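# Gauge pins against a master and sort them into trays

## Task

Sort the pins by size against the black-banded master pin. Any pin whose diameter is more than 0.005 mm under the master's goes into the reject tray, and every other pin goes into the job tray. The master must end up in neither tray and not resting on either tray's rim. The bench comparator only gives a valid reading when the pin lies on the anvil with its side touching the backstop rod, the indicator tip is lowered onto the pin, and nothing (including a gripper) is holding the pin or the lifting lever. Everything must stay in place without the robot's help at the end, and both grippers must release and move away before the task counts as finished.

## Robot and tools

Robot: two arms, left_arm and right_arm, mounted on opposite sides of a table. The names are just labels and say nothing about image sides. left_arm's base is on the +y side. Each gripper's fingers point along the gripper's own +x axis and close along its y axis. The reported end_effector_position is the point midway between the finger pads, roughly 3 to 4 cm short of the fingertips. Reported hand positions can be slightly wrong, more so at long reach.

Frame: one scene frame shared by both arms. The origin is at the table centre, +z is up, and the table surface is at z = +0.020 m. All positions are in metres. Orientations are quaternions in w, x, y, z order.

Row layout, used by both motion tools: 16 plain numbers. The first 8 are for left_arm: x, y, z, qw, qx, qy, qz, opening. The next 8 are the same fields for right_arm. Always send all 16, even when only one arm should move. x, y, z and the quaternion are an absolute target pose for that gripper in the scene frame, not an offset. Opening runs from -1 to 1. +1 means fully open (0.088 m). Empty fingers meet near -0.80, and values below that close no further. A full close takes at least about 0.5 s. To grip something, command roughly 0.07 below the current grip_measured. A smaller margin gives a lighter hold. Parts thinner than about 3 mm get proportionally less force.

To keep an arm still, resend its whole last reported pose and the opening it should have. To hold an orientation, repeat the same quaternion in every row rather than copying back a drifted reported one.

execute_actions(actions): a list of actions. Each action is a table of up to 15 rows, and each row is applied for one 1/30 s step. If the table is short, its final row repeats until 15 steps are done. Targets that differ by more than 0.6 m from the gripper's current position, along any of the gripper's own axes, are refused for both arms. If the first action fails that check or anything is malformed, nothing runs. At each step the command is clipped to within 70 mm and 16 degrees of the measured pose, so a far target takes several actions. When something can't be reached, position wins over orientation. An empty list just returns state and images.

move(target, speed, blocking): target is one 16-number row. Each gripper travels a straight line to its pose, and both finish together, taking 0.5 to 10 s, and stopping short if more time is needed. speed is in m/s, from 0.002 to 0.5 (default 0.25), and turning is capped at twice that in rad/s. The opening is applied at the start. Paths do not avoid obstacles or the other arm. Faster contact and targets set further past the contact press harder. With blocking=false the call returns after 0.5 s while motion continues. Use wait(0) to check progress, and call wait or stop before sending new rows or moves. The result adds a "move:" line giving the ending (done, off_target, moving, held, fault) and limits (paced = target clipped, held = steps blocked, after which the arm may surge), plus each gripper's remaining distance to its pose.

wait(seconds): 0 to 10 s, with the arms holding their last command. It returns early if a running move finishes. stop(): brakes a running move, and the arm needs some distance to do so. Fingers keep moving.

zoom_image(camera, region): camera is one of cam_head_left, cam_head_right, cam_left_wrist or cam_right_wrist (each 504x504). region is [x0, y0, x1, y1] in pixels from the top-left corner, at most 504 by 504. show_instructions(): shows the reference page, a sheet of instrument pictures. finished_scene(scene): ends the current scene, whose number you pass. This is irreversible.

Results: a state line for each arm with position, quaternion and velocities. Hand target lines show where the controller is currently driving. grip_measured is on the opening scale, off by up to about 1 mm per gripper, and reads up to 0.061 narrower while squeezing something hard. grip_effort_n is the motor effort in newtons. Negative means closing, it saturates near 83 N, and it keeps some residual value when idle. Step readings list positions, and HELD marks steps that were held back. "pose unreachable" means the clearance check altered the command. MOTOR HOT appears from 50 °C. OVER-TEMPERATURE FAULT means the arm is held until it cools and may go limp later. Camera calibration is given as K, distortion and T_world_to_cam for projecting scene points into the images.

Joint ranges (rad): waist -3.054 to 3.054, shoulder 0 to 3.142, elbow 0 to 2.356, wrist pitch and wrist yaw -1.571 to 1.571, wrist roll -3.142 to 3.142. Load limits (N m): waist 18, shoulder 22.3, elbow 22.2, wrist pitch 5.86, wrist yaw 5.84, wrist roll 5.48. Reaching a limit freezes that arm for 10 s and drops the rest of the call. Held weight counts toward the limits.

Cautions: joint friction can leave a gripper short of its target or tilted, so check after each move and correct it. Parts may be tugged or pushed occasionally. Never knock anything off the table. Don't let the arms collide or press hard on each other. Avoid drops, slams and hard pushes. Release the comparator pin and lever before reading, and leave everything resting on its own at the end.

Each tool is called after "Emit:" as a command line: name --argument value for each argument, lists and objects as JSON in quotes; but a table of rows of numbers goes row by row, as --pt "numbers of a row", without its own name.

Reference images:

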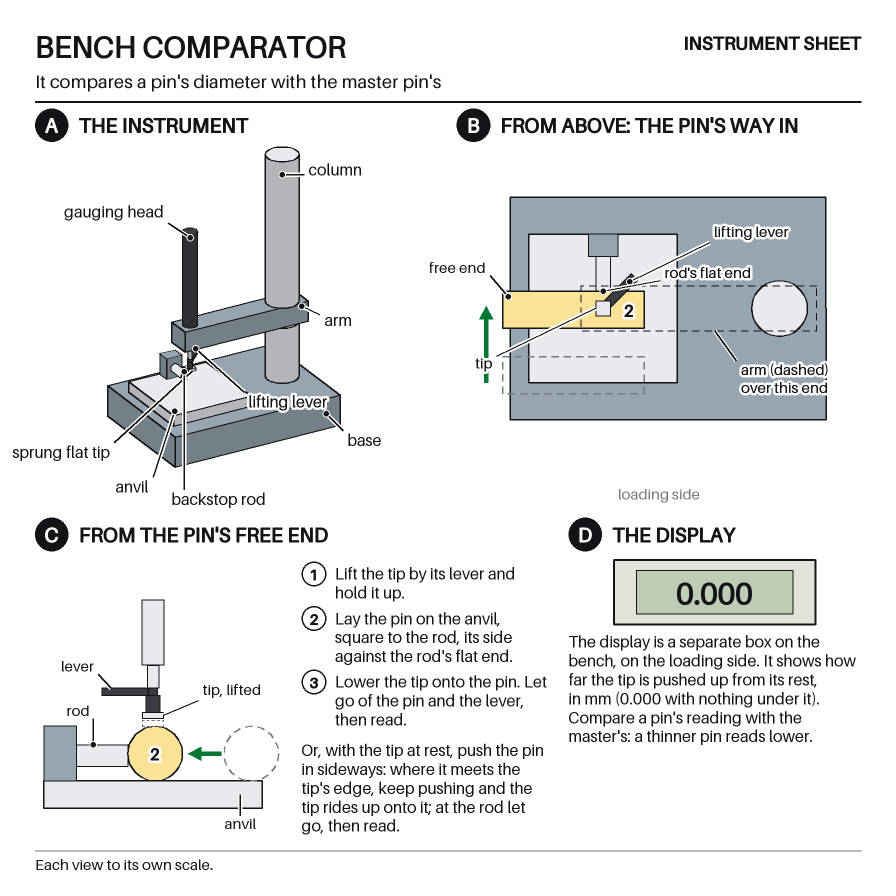

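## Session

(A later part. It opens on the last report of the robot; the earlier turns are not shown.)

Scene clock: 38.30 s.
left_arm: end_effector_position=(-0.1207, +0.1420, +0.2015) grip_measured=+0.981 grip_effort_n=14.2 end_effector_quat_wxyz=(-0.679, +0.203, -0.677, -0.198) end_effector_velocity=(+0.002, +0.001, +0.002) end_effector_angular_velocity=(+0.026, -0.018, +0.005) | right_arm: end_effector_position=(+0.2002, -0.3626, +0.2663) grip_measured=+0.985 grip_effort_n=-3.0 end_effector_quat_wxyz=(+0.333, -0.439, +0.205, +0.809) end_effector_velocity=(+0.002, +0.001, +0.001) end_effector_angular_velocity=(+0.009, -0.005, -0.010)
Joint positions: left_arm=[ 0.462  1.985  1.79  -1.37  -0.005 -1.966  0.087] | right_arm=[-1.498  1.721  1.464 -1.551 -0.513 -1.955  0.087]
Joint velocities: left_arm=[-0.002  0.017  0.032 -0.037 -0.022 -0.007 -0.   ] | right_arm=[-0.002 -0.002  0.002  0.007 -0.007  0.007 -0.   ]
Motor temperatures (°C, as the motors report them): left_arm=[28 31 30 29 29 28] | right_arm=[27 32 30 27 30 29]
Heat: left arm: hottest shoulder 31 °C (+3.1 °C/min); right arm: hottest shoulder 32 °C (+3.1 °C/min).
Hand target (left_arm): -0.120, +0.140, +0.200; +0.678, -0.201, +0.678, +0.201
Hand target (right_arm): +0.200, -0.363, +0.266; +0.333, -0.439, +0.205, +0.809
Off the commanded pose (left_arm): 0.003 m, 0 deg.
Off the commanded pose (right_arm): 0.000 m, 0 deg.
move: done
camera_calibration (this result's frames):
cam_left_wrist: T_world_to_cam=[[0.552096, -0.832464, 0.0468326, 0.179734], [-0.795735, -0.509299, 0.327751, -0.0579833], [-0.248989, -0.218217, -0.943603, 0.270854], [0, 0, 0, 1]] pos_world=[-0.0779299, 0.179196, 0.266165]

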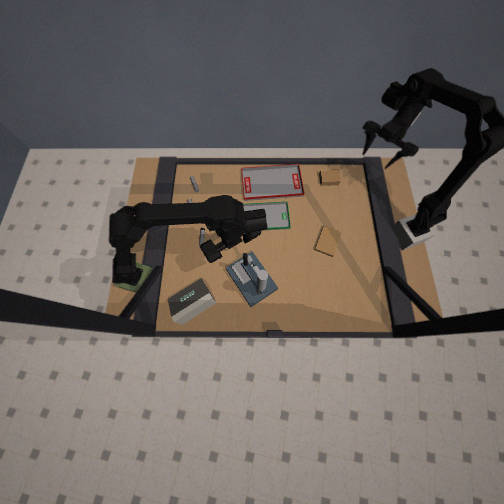

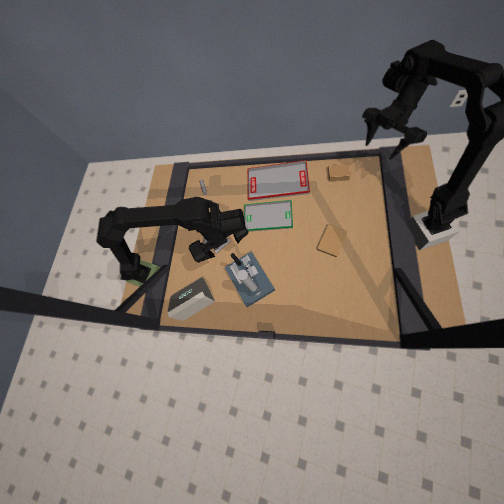

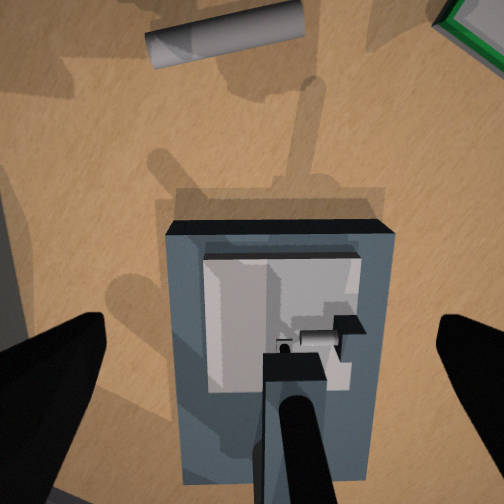

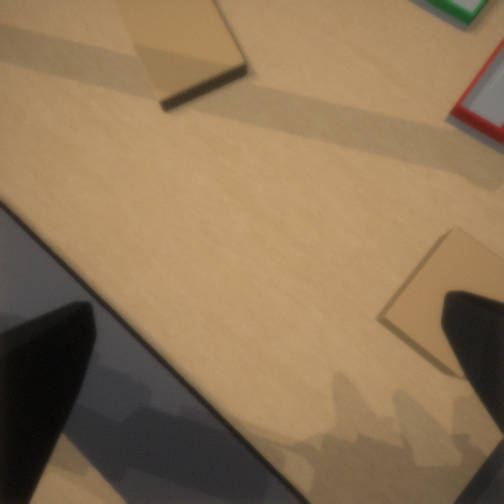

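Emit:
move --target '[0.002,0.282,0.12,0.707,0,0.707,0,1, 0.2002,-0.3626,0.2663,0.333,-0.439,0.205,0.809,1]'

Emit:
move --target '[0.002,0.282,0.05,0.707,0,0.707,0,1, 0.2002,-0.3626,0.2663,0.333,-0.439,0.205,0.809,1]' --speed 0.08

Emit:
move --target '[0.002,0.282,0.05,0.707,0,0.707,0,-0.6, 0.2002,-0.3626,0.2663,0.333,-0.439,0.205,0.809,1]'

Emit:
move --target '[0.002,0.282,0.14,0.707,0,0.707,0,-0.6, 0.2002,-0.3626,0.2663,0.333,-0.439,0.205,0.809,1]' --speed 0.12

Scene clock: 53.93 s.
left_arm: end_effector_position=(+0.0012, +0.2802, +0.1210) grip_measured=+0.981 grip_effort_n=14.2 end_effector_quat_wxyz=(-0.707, +0.001, -0.707, +0.001) end_effector_velocity=(-0.004, +0.004, -0.002) end_effector_angular_velocity=(+0.009, +0.016, -0.020) | right_arm: end_effector_position=(+0.2002, -0.3626, +0.2663) grip_measured=+0.985 grip_effort_n=-3.0 end_effector_quat_wxyz=(+0.333, -0.439, +0.205, +0.809) end_effector_velocity=(-0.004, -0.002, +0.002) end_effector_angular_velocity=(+0.000, +0.020, +0.002)
Joint positions: left_arm=[ 0.964  1.745  1.151 -0.975  0.002 -0.889  0.087] | right_arm=[-1.498  1.721  1.464 -1.551 -0.513 -1.955  0.087]
Joint velocities: left_arm=[ 0.002 -0.002 -0.012 -0.007  0.007  0.022 -0.   ] | right_arm=[-0.002 -0.002 -0.002 -0.022 -0.007 -0.007 -0.   ]
Motor temperatures (°C, as the motors report them): left_arm=[28 33 31 29 29 28] | right_arm=[27 33 31 27 30 29]
Heat: left arm: hottest shoulder 33 °C (+4.4 °C/min); right arm: hottest shoulder 33 °C (+3.3 °C/min).
Hand target (left_arm): -0.000, +0.283, +0.120; +0.705, -0.002, +0.709, -0.002
Hand target (right_arm): +0.200, -0.363, +0.266; +0.333, -0.439, +0.205, +0.809
Off the commanded pose (left_arm): 0.002 m, 0 deg.
Off the commanded pose (right_arm): 0.000 m, 0 deg.
move: done
camera_calibration (this result's frames):
cam_left_wrist: T_world_to_cam=[[0.0107888, -0.999052, 0.0421635, 0.279076], [-0.944013, 0.00372803, 0.329888, -0.00805229], [-0.329732, -0.043362, -0.943078, 0.20646], [0, 0, 0, 1]] pos_world=[0.0574641, 0.287794, 0.185597]

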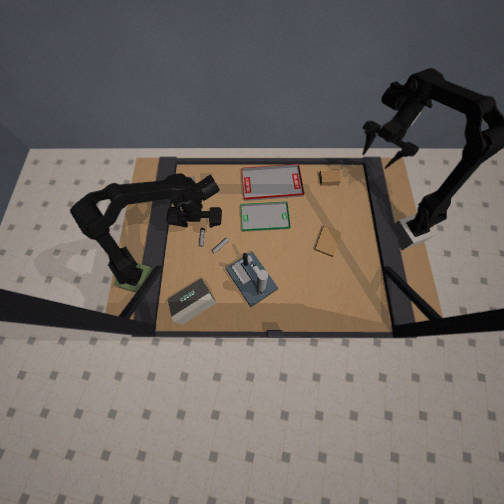

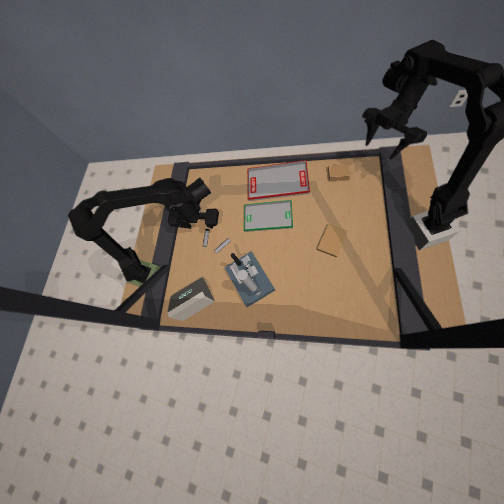

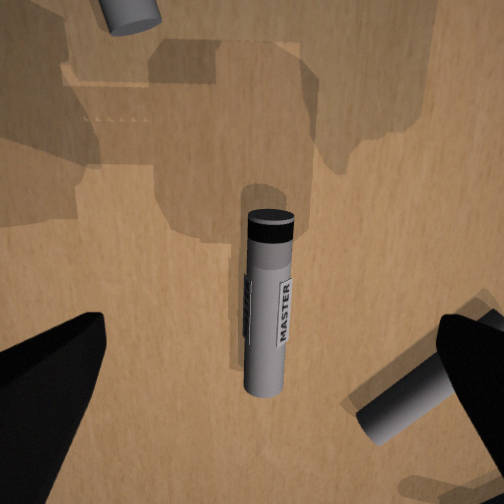

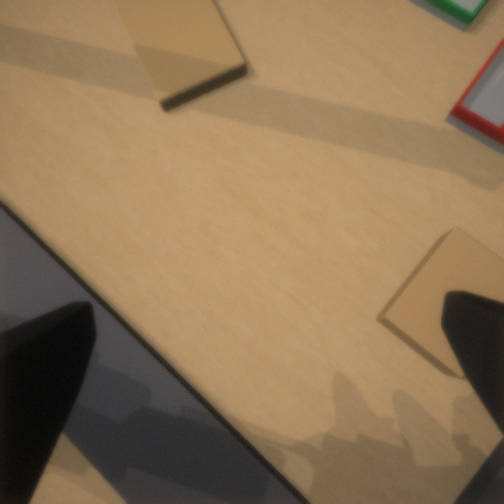

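Scene clock: 55.17 s.
left_arm: end_effector_position=(+0.0033, +0.2784, +0.0580) grip_measured=+0.981 grip_effort_n=13.7 end_effector_quat_wxyz=(-0.711, +0.005, -0.703, +0.006) end_effector_velocity=(-0.001, +0.002, +0.000) end_effector_angular_velocity=(+0.010, -0.001, +0.005) | right_arm: end_effector_position=(+0.2002, -0.3626, +0.2663) grip_measured=+0.985 grip_effort_n=-3.0 end_effector_quat_wxyz=(+0.333, -0.439, +0.205, +0.809) end_effector_velocity=(-0.003, +0.001, +0.001) end_effector_angular_velocity=(+0.001, +0.012, -0.005)
Joint positions: left_arm=[ 0.965  1.855  1.008 -0.705  0.002 -0.886  0.087] | right_arm=[-1.498  1.721  1.464 -1.551 -0.513 -1.955  0.087]
Joint velocities: left_arm=[-0.002 -0.002 -0.002 -0.007 -0.007 -0.007 -0.   ] | right_arm=[ 0.002 -0.002 -0.002 -0.007 -0.007  0.007 -0.   ]
Motor temperatures (°C, as the motors report them): left_arm=[28 33 31 29 29 28] | right_arm=[27 33 31 27 30 29]
Heat: left arm: hottest shoulder 33 °C (+4.4 °C/min); right arm: hottest shoulder 33 °C (+3.3 °C/min).
Hand target (left_arm): +0.002, +0.283, +0.050; +0.707, -0.000, +0.707, +0.000
Hand target (right_arm): +0.200, -0.363, +0.266; +0.333, -0.439, +0.205, +0.809
Off the commanded pose (left_arm): 0.009 m, 1 deg.
Off the commanded pose (right_arm): 0.000 m, 0 deg.
move: off_target (left_arm)
camera_calibration (this result's frames):
cam_left_wrist: T_world_to_cam=[[0.00910577, -0.998428, 0.055313, 0.279028], [-0.947628, 0.00904385, 0.319247, 0.013871], [-0.319245, -0.0553232, -0.946056, 0.151124], [0, 0, 0, 1]] pos_world=[0.0588495, 0.286824, 0.12311]

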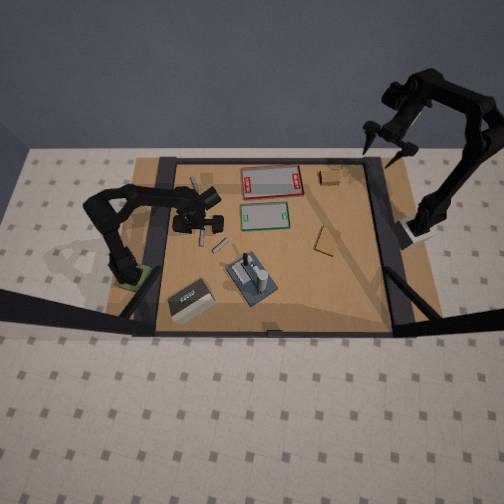

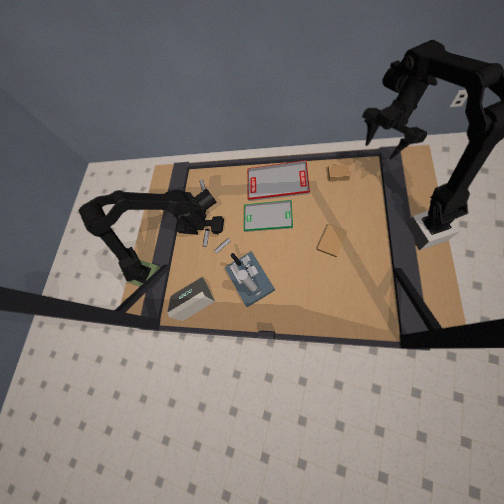

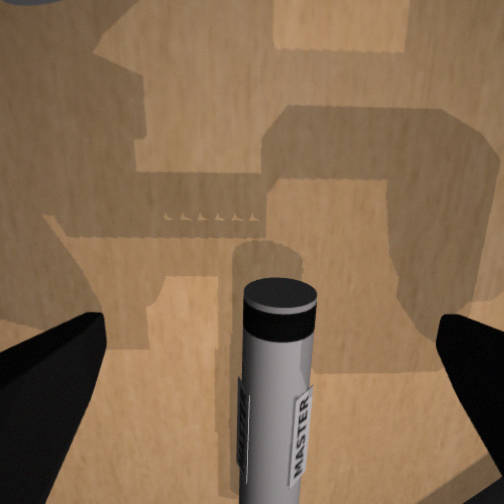

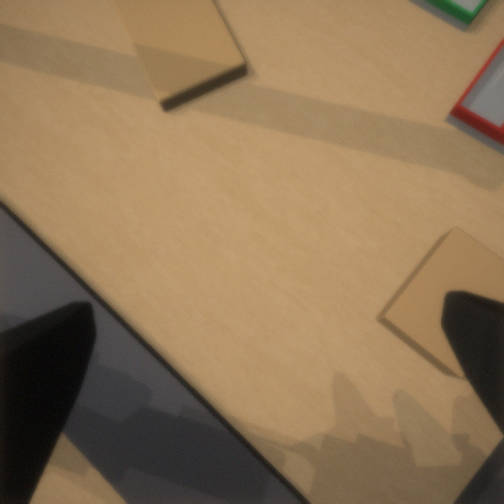

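Scene clock: 55.87 s.
left_arm: end_effector_position=(+0.0051, +0.2790, +0.0580) grip_measured=-0.525 grip_effort_n=-83.5 end_effector_quat_wxyz=(-0.713, +0.006, -0.701, +0.004) end_effector_velocity=(-0.001, +0.002, +0.000) end_effector_angular_velocity=(+0.010, -0.001, +0.005) | right_arm: end_effector_position=(+0.2002, -0.3626, +0.2663) grip_measured=+0.985 grip_effort_n=-3.0 end_effector_quat_wxyz=(+0.333, -0.439, +0.205, +0.809) end_effector_velocity=(-0.001, -0.001, +0.001) end_effector_angular_velocity=(+0.006, +0.007, -0.003)
Joint positions: left_arm=[ 0.968  1.855  1.008 -0.702 -0.005 -0.886  0.013] | right_arm=[-1.498  1.721  1.464 -1.551 -0.513 -1.955  0.087]
Joint velocities: left_arm=[-0.002 -0.002 -0.002 -0.007 -0.007 -0.007 -0.   ] | right_arm=[-0.007 -0.002 -0.002 -0.007 -0.007 -0.007 -0.   ]
Motor temperatures (°C, as the motors report them): left_arm=[28 33 31 29 29 28] | right_arm=[27 33 31 27 30 29]
Heat: left arm: hottest shoulder 33 °C (+4.3 °C/min); right arm: hottest shoulder 33 °C (+3.2 °C/min).
Hand target (left_arm): +0.002, +0.282, +0.050; +0.707, +0.000, +0.707, -0.000
Hand target (right_arm): +0.200, -0.363, +0.266; +0.333, -0.439, +0.205, +0.809
Off the commanded pose (left_arm): 0.009 m, 1 deg.
Off the commanded pose (right_arm): 0.000 m, 0 deg.
move: off_target (left_arm)
camera_calibration (this result's frames):
cam_left_wrist: T_world_to_cam=[[0.0111378, -0.998511, 0.0534059, 0.279716], [-0.949935, 0.00611216, 0.312387, 0.0167585], [-0.312248, -0.0542114, -0.948453, 0.151528], [0, 0, 0, 1]] pos_world=[0.0601182, 0.287411, 0.123543]

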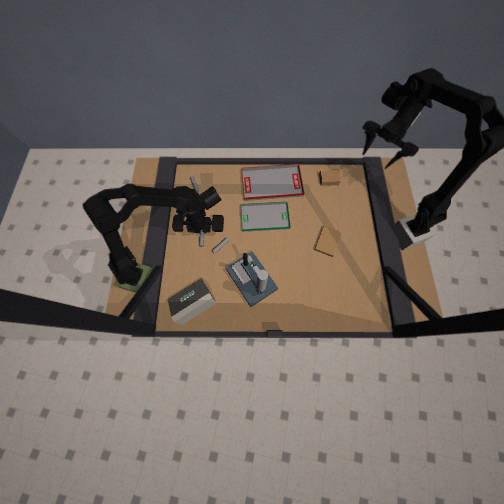

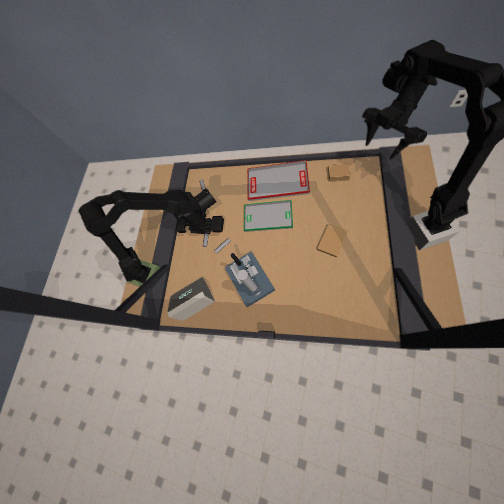

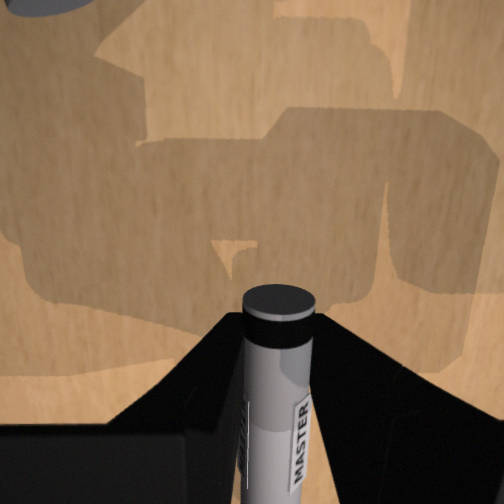

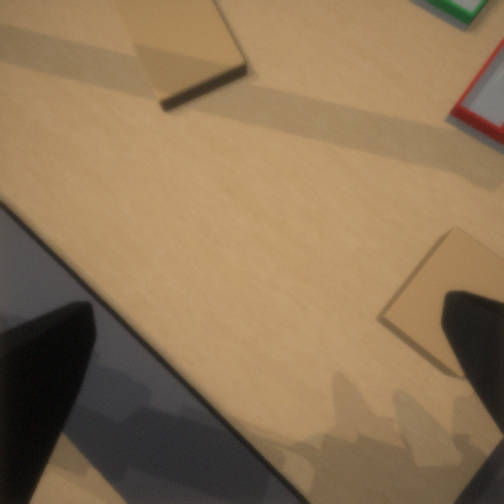

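Scene clock: 57.00 s.
left_arm: end_effector_position=(+0.0005, +0.2845, +0.1336) grip_measured=-0.525 grip_effort_n=-83.5 end_effector_quat_wxyz=(-0.704, -0.006, -0.710, -0.007) end_effector_velocity=(-0.003, +0.001, +0.003) end_effector_angular_velocity=(+0.005, +0.013, +0.005) | right_arm: end_effector_position=(+0.2002, -0.3626, +0.2663) grip_measured=+0.985 grip_effort_n=-3.5 end_effector_quat_wxyz=(+0.333, -0.439, +0.205, +0.809) end_effector_velocity=(-0.001, -0.002, +0.002) end_effector_angular_velocity=(+0.014, -0.003, +0.010)
Joint positions: left_arm=[ 0.968  1.732  1.189 -1.047 -0.005 -0.886  0.013] | right_arm=[-1.498  1.721  1.464 -1.551 -0.513 -1.955  0.087]
Joint velocities: left_arm=[-0.002 -0.002  0.007 -0.022  0.007 -0.007  0.   ] | right_arm=[-0.007 -0.007 -0.002 -0.007 -0.007 -0.022 -0.   ]
Motor temperatures (°C, as the motors report them): left_arm=[28 33 31 29 29 28] | right_arm=[27 33 31 27 30 29]
Heat: left arm: hottest shoulder 33 °C (+4.2 °C/min); right arm: hottest shoulder 33 °C (+3.2 °C/min).
Hand target (left_arm): +0.002, +0.282, +0.140; +0.707, -0.000, +0.707, -0.000
Hand target (right_arm): +0.200, -0.363, +0.266; +0.333, -0.439, +0.205, +0.809
Off the commanded pose (left_arm): 0.007 m, 1 deg.
Off the commanded pose (right_arm): 0.000 m, 0 deg.
move: done
camera_calibration (this result's frames):
cam_left_wrist: T_world_to_cam=[[0.011737, -0.999711, 0.0209684, 0.285957], [-0.94137, -0.00397631, 0.337353, -0.011695], [-0.337172, -0.0236985, -0.941145, 0.212472], [0, 0, 0, 1]] pos_world=[0.057274, 0.290863, 0.197916]

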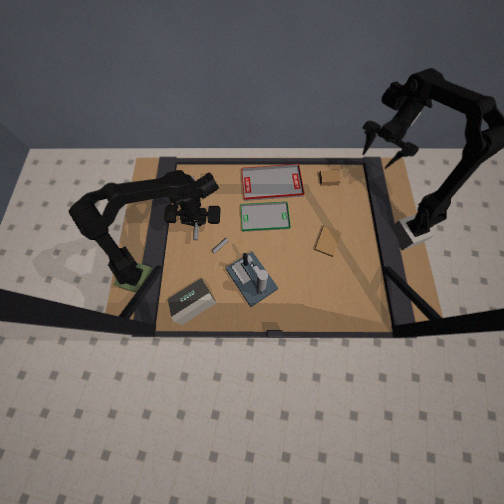

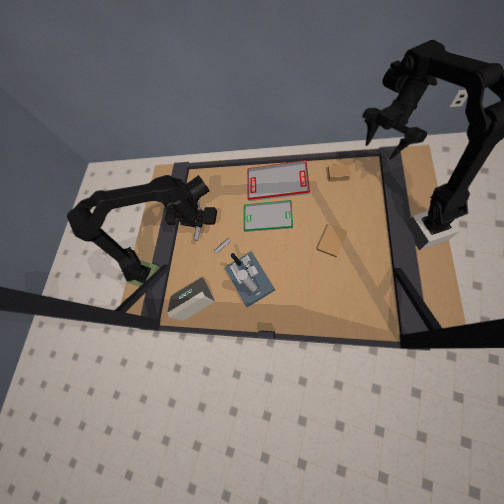

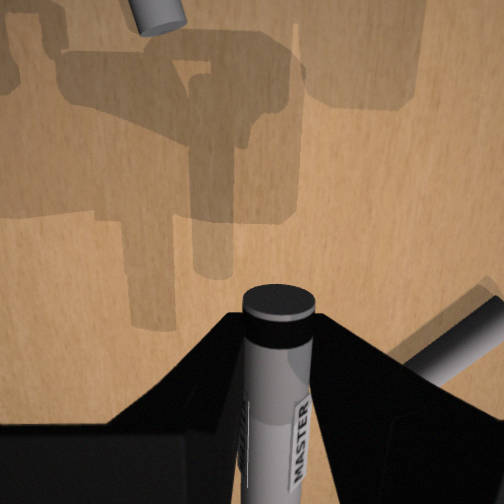

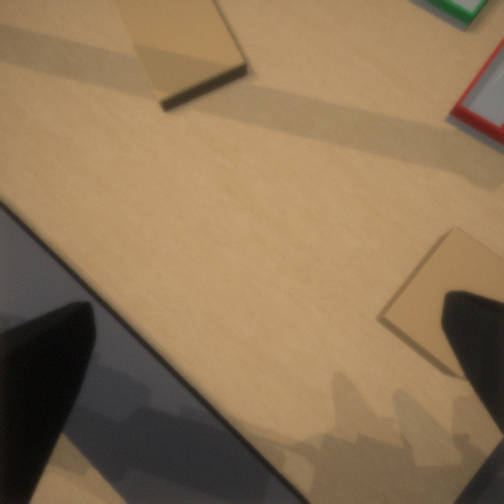

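Emit:
move --target '[-0.141,0.147,0.14,0.678,-0.201,0.678,0.201,-0.6, 0.2002,-0.3626,0.2663,0.333,-0.439,0.205,0.809,1]' --speed 0.15

Emit:
move --target '[-0.141,0.147,0.096,0.678,-0.201,0.678,0.201,-0.6, 0.2002,-0.3626,0.2663,0.333,-0.439,0.205,0.809,1]' --speed 0.05

Emit:
zoom_image --camera "cam_head_right" --region '[160, 220, 290, 330]'

Scene clock: 63.13 s.
left_arm: end_effector_position=(-0.1395, +0.1502, +0.1356) grip_measured=-0.525 grip_effort_n=-83.5 end_effector_quat_wxyz=(-0.680, +0.194, -0.676, -0.207) end_effector_velocity=(+0.002, +0.002, +0.000) end_effector_angular_velocity=(+0.010, -0.021, +0.004) | right_arm: end_effector_position=(+0.2002, -0.3626, +0.2663) grip_measured=+0.985 grip_effort_n=-3.0 end_effector_quat_wxyz=(+0.333, -0.439, +0.205, +0.809) end_effector_velocity=(-0.003, +0.001, +0.003) end_effector_angular_velocity=(+0.015, +0.014, -0.014)
Joint positions: left_arm=[ 0.416  1.986  1.528 -1.133 -0.004 -2.01   0.013] | right_arm=[-1.498  1.721  1.464 -1.551 -0.513 -1.955  0.087]
Joint velocities: left_arm=[-0.002 -0.002 -0.002 -0.007 -0.022 -0.007 -0.   ] | right_arm=[-0.002 -0.007 -0.002 -0.007 -0.022  0.007  0.   ]
Motor temperatures (°C, as the motors report them): left_arm=[28 33 32 29 29 28] | right_arm=[27 33 31 27 30 29]
Heat: left arm: hottest shoulder 33 °C (+4.1 °C/min); right arm: hottest shoulder 33 °C (+3.0 °C/min).
Hand target (left_arm): -0.139, +0.147, +0.140; +0.681, -0.200, +0.675, +0.202
Hand target (right_arm): +0.200, -0.363, +0.266; +0.333, -0.439, +0.205, +0.809
Off the commanded pose (left_arm): 0.006 m, 1 deg.
Off the commanded pose (right_arm): 0.000 m, 0 deg.
move: done
camera_calibration (this result's frames):
cam_left_wrist: T_world_to_cam=[[0.551305, -0.833971, 0.0235664, 0.203269], [-0.794882, -0.516466, 0.318474, -0.0446793], [-0.253427, -0.194309, -0.947639, 0.20212], [0, 0, 0, 1]] pos_world=[-0.0963554, 0.185719, 0.200976]

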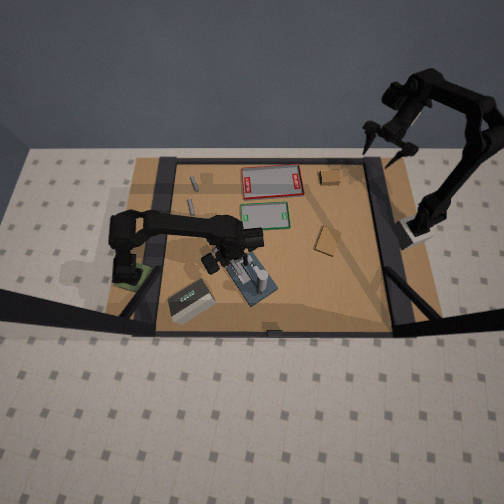

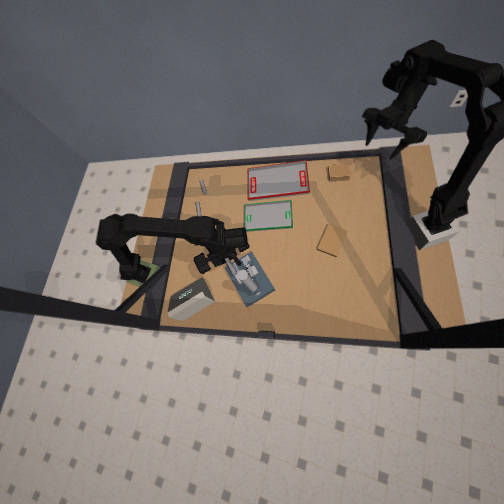

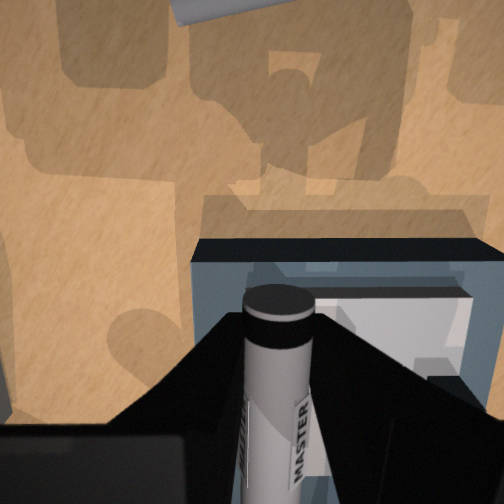

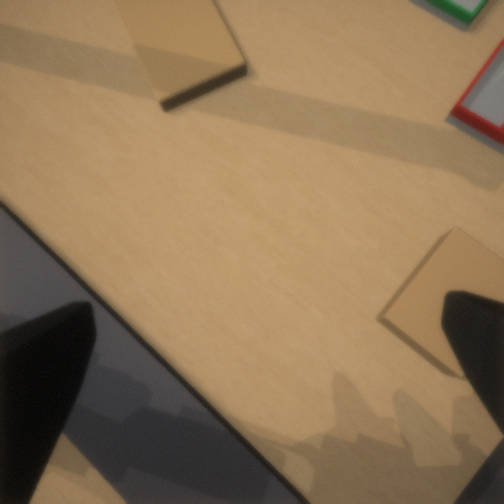

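Scene clock: 64.30 s.
left_arm: end_effector_position=(-0.1387, +0.1447, +0.1017) grip_measured=-0.525 grip_effort_n=-83.5 end_effector_quat_wxyz=(-0.678, +0.207, -0.677, -0.196) end_effector_velocity=(+0.001, -0.004, +0.000) end_effector_angular_velocity=(-0.021, -0.010, +0.005) | right_arm: end_effector_position=(+0.2002, -0.3626, +0.2663) grip_measured=+0.985 grip_effort_n=-3.0 end_effector_quat_wxyz=(+0.333, -0.439, +0.205, +0.809) end_effector_velocity=(+0.000, -0.001, +0.001) end_effector_angular_velocity=(+0.006, +0.007, -0.003)
Joint positions: left_arm=[ 0.416  2.014  1.429 -0.971 -0.004 -2.013  0.013] | right_arm=[-1.498  1.721  1.464 -1.551 -0.513 -1.955  0.087]
Joint velocities: left_arm=[-0.002 -0.002 -0.002  0.022 -0.007 -0.007 -0.   ] | right_arm=[-0.007  0.002  0.002 -0.007 -0.007 -0.007 -0.   ]
Motor temperatures (°C, as the motors report them): left_arm=[28 33 32 29 29 28] | right_arm=[27 33 31 27 30 29]
Heat: left arm: hottest shoulder 33 °C (+4.0 °C/min); right arm: hottest shoulder 33 °C (+3.0 °C/min).
Hand target (left_arm): -0.141, +0.147, +0.096; +0.678, -0.201, +0.678, +0.201
Hand target (right_arm): +0.200, -0.363, +0.266; +0.333, -0.439, +0.205, +0.809
Off the commanded pose (left_arm): 0.007 m, 1 deg.
Off the commanded pose (right_arm): 0.000 m, 0 deg.
move: done
camera_calibration (this result's frames):
cam_left_wrist: T_world_to_cam=[[0.55366, -0.830915, 0.0551419, 0.195739], [-0.79486, -0.507568, 0.332526, -0.0388508], [-0.248312, -0.227936, -0.941481, 0.174083], [0, 0, 0, 1]] pos_world=[-0.0960268, 0.182603, 0.166021]

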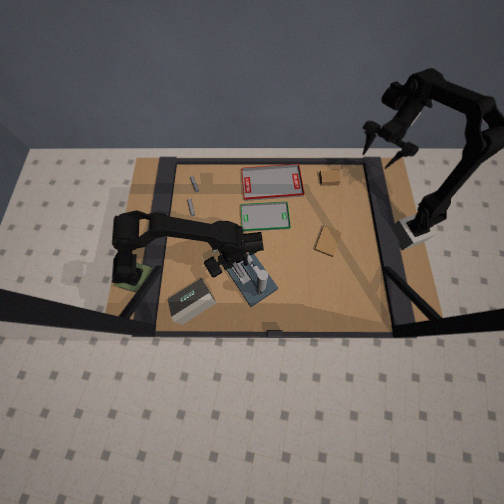

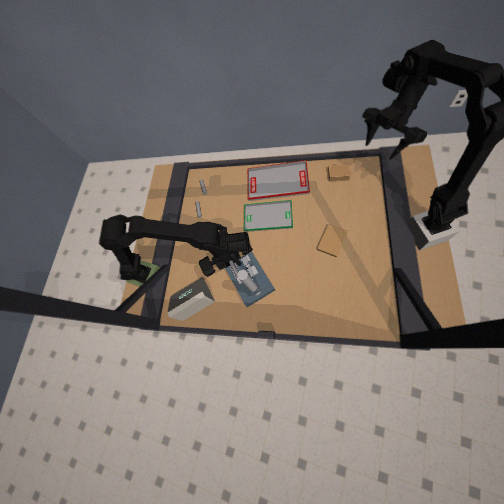

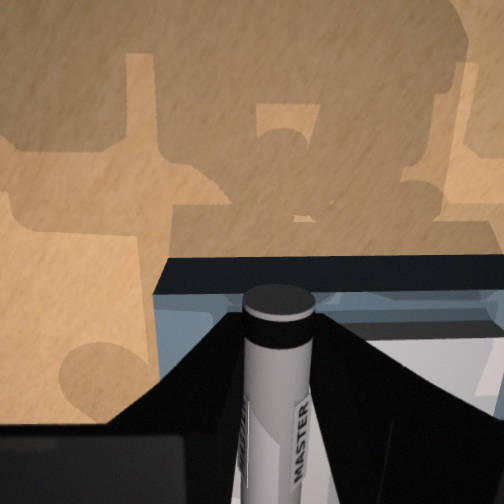

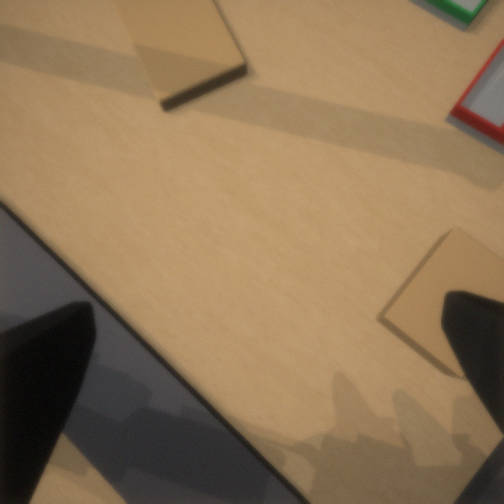

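Region (160, 220, 290, 330) of cam_head_right's 504x504 image, scaled by 3.877, with more detail than that image has; it fills the top 426 rows of this view, and the rest is white.

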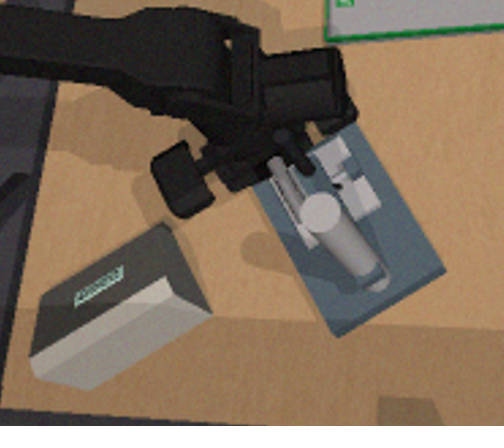

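Slide in slowly.

Emit:
move --target '[-0.120,0.115,0.093,0.678,-0.201,0.678,0.201,-0.6, 0.2002,-0.3626,0.2663,0.333,-0.439,0.205,0.809,1]' --speed 0.02

Emit:
zoom_image --camera "cam_head_right" --region '[160, 220, 290, 330]'

Scene clock: 68.73 s.
left_arm: end_effector_position=(-0.1246, +0.1197, +0.1006) grip_measured=-0.525 grip_effort_n=-83.5 end_effector_quat_wxyz=(-0.679, +0.199, -0.679, -0.197) end_effector_velocity=(+0.001, -0.003, -0.001) end_effector_angular_velocity=(+0.004, -0.007, +0.005) | right_arm: end_effector_position=(+0.2002, -0.3626, +0.2663) grip_measured=+0.985 grip_effort_n=-3.0 end_effector_quat_wxyz=(+0.333, -0.439, +0.205, +0.809) end_effector_velocity=(+0.001, +0.001, +0.000) end_effector_angular_velocity=(+0.007, -0.001, -0.010)
Joint positions: left_arm=[ 0.444  2.124  1.593 -1.038  0.    -1.976  0.013] | right_arm=[-1.498  1.721  1.464 -1.551 -0.513 -1.955  0.087]
Joint velocities: left_arm=[-0.002  0.012  0.017 -0.007 -0.007 -0.007 -0.   ] | right_arm=[-0.002 -0.002 -0.002  0.007 -0.007  0.007 -0.   ]
Motor temperatures (°C, as the motors report them): left_arm=[28 34 32 29 29 28] | right_arm=[27 33 31 27 30 29]
Heat: left arm: hottest shoulder 34 °C (+5.0 °C/min); right arm: hottest shoulder 33 °C (+3.0 °C/min).
Hand target (left_arm): -0.120, +0.115, +0.093; +0.678, -0.201, +0.678, +0.201
Hand target (right_arm): +0.200, -0.363, +0.266; +0.333, -0.439, +0.205, +0.809
Off the commanded pose (left_arm): 0.010 m, 0 deg.
Off the commanded pose (right_arm): 0.000 m, 0 deg.
move: off_target (left_arm)
camera_calibration (this result's frames):
cam_left_wrist: T_world_to_cam=[[0.545945, -0.836809, 0.0411701, 0.168405], [-0.797879, -0.504298, 0.330262, -0.0405306], [-0.255604, -0.213153, -0.942991, 0.168378], [0, 0, 0, 1]] pos_world=[-0.0812402, 0.156374, 0.165232]

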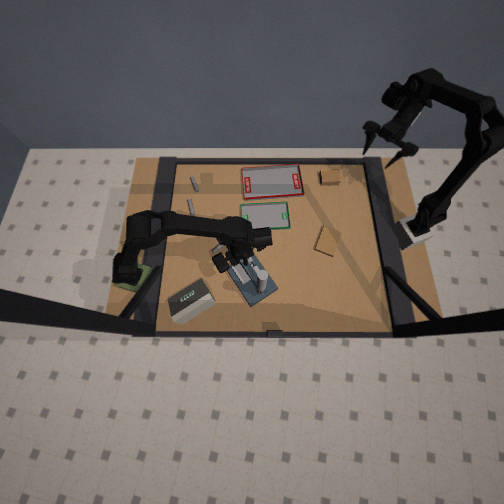

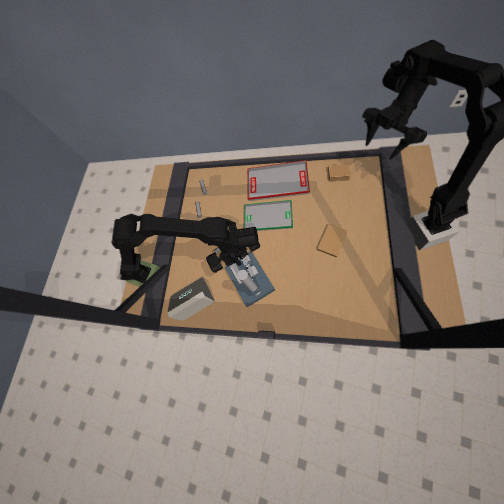

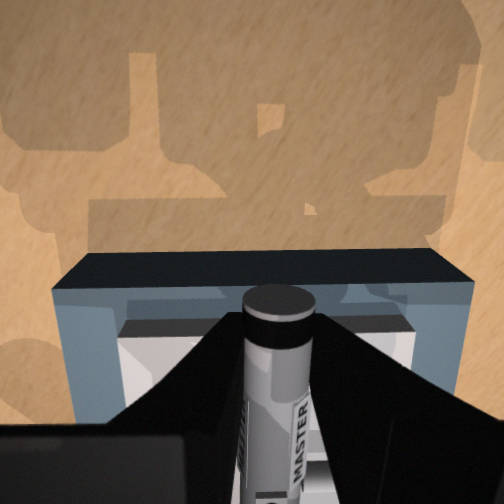

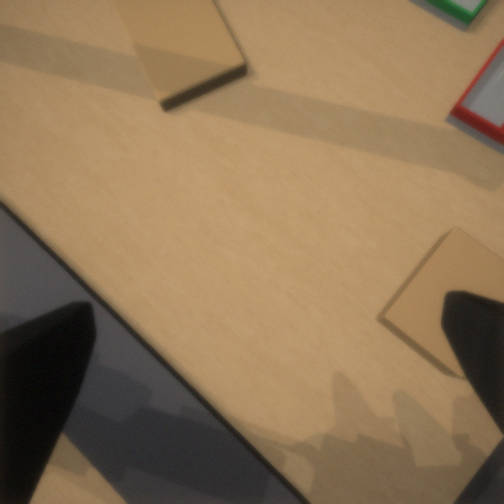

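Region (160, 220, 290, 330) of cam_head_right's 504x504 image, scaled by 3.877, with more detail than that image has; it fills the top 426 rows of this view, and the rest is white.

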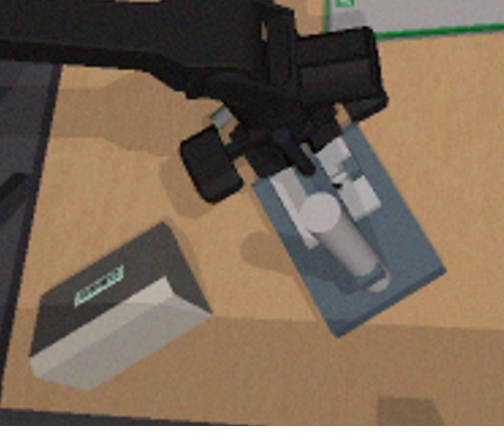

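Looks against the rod. Release slightly in place.

Emit:
move --target '[-0.1246,0.1197,0.1006,0.678,-0.201,0.678,0.201,-0.2, 0.2002,-0.3626,0.2663,0.333,-0.439,0.205,0.809,1]' --speed 0.02

Emit:
zoom_image --camera "cam_head_left" --region '[165, 280, 215, 315]'

Scene clock: 71.93 s.
left_arm: end_effector_position=(-0.1249, +0.1199, +0.1007) grip_measured=-0.205 grip_effort_n=15.6 end_effector_quat_wxyz=(-0.678, +0.200, -0.678, -0.200) end_effector_velocity=(+0.002, +0.001, -0.001) end_effector_angular_velocity=(+0.001, -0.022, +0.020) | right_arm: end_effector_position=(+0.2002, -0.3626, +0.2663) grip_measured=+0.985 grip_effort_n=-3.0 end_effector_quat_wxyz=(+0.333, -0.439, +0.205, +0.809) end_effector_velocity=(-0.001, -0.000, +0.003) end_effector_angular_velocity=(+0.005, +0.003, -0.010)
Joint positions: left_arm=[ 0.443  2.125  1.595 -1.041  0.    -1.981  0.029] | right_arm=[-1.498  1.721  1.464 -1.551 -0.513 -1.955  0.087]
Joint velocities: left_arm=[-0.002 -0.002 -0.007  0.007 -0.022 -0.022  0.   ] | right_arm=[-0.002 -0.007  0.002 -0.007 -0.007  0.007 -0.   ]
Motor temperatures (°C, as the motors report them): left_arm=[28 34 32 29 29 28] | right_arm=[27 33 31 27 30 29]
Heat: left arm: hottest shoulder 34 °C (+4.0 °C/min); right arm: hottest shoulder 33 °C (+3.0 °C/min).
Hand target (left_arm): -0.125, +0.120, +0.101; +0.678, -0.201, +0.678, +0.201
Hand target (right_arm): +0.200, -0.363, +0.266; +0.333, -0.439, +0.205, +0.809
Off the commanded pose (left_arm): 0.000 m, 0 deg.
Off the commanded pose (right_arm): 0.000 m, 0 deg.
move: done
camera_calibration (this result's frames):
cam_left_wrist: T_world_to_cam=[[0.550118, -0.834179, 0.0389226, 0.169092], [-0.795119, -0.508973, 0.329746, -0.0396955], [-0.255257, -0.212348, -0.943267, 0.168348], [0, 0, 0, 1]] pos_world=[-0.0816114, 0.156598, 0.165305]

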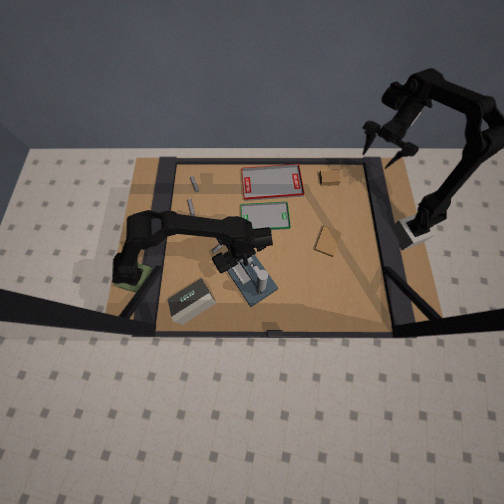

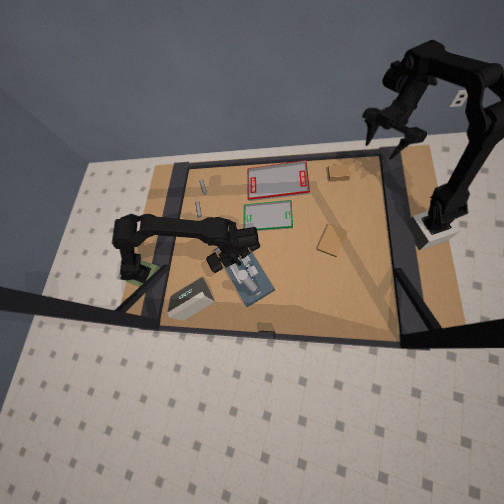

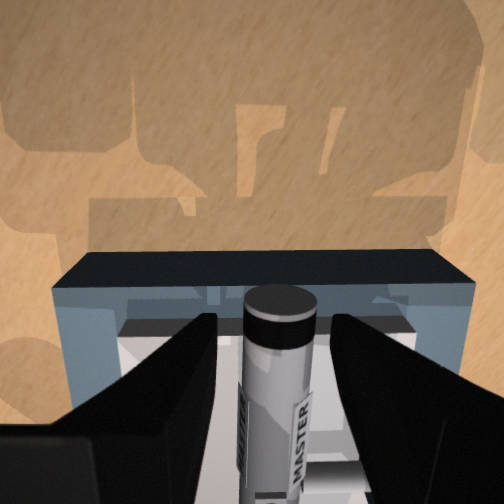

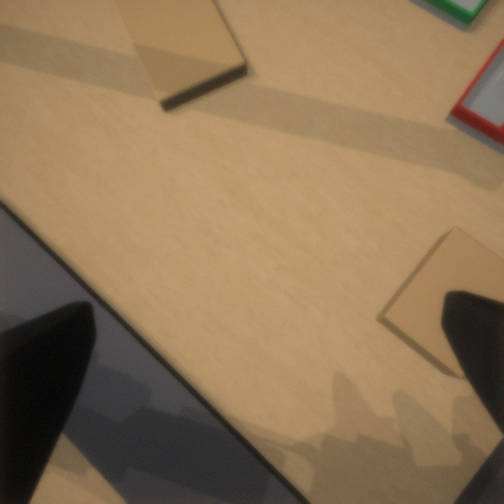

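Region (165, 280, 215, 315) of cam_head_left's 504x504 image, scaled by 10.080, with more detail than that image has; it fills the top 353 rows of this view, and the rest is white.

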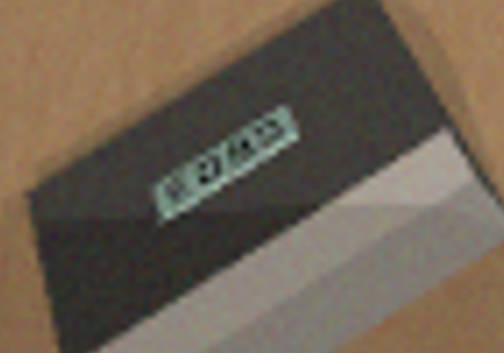

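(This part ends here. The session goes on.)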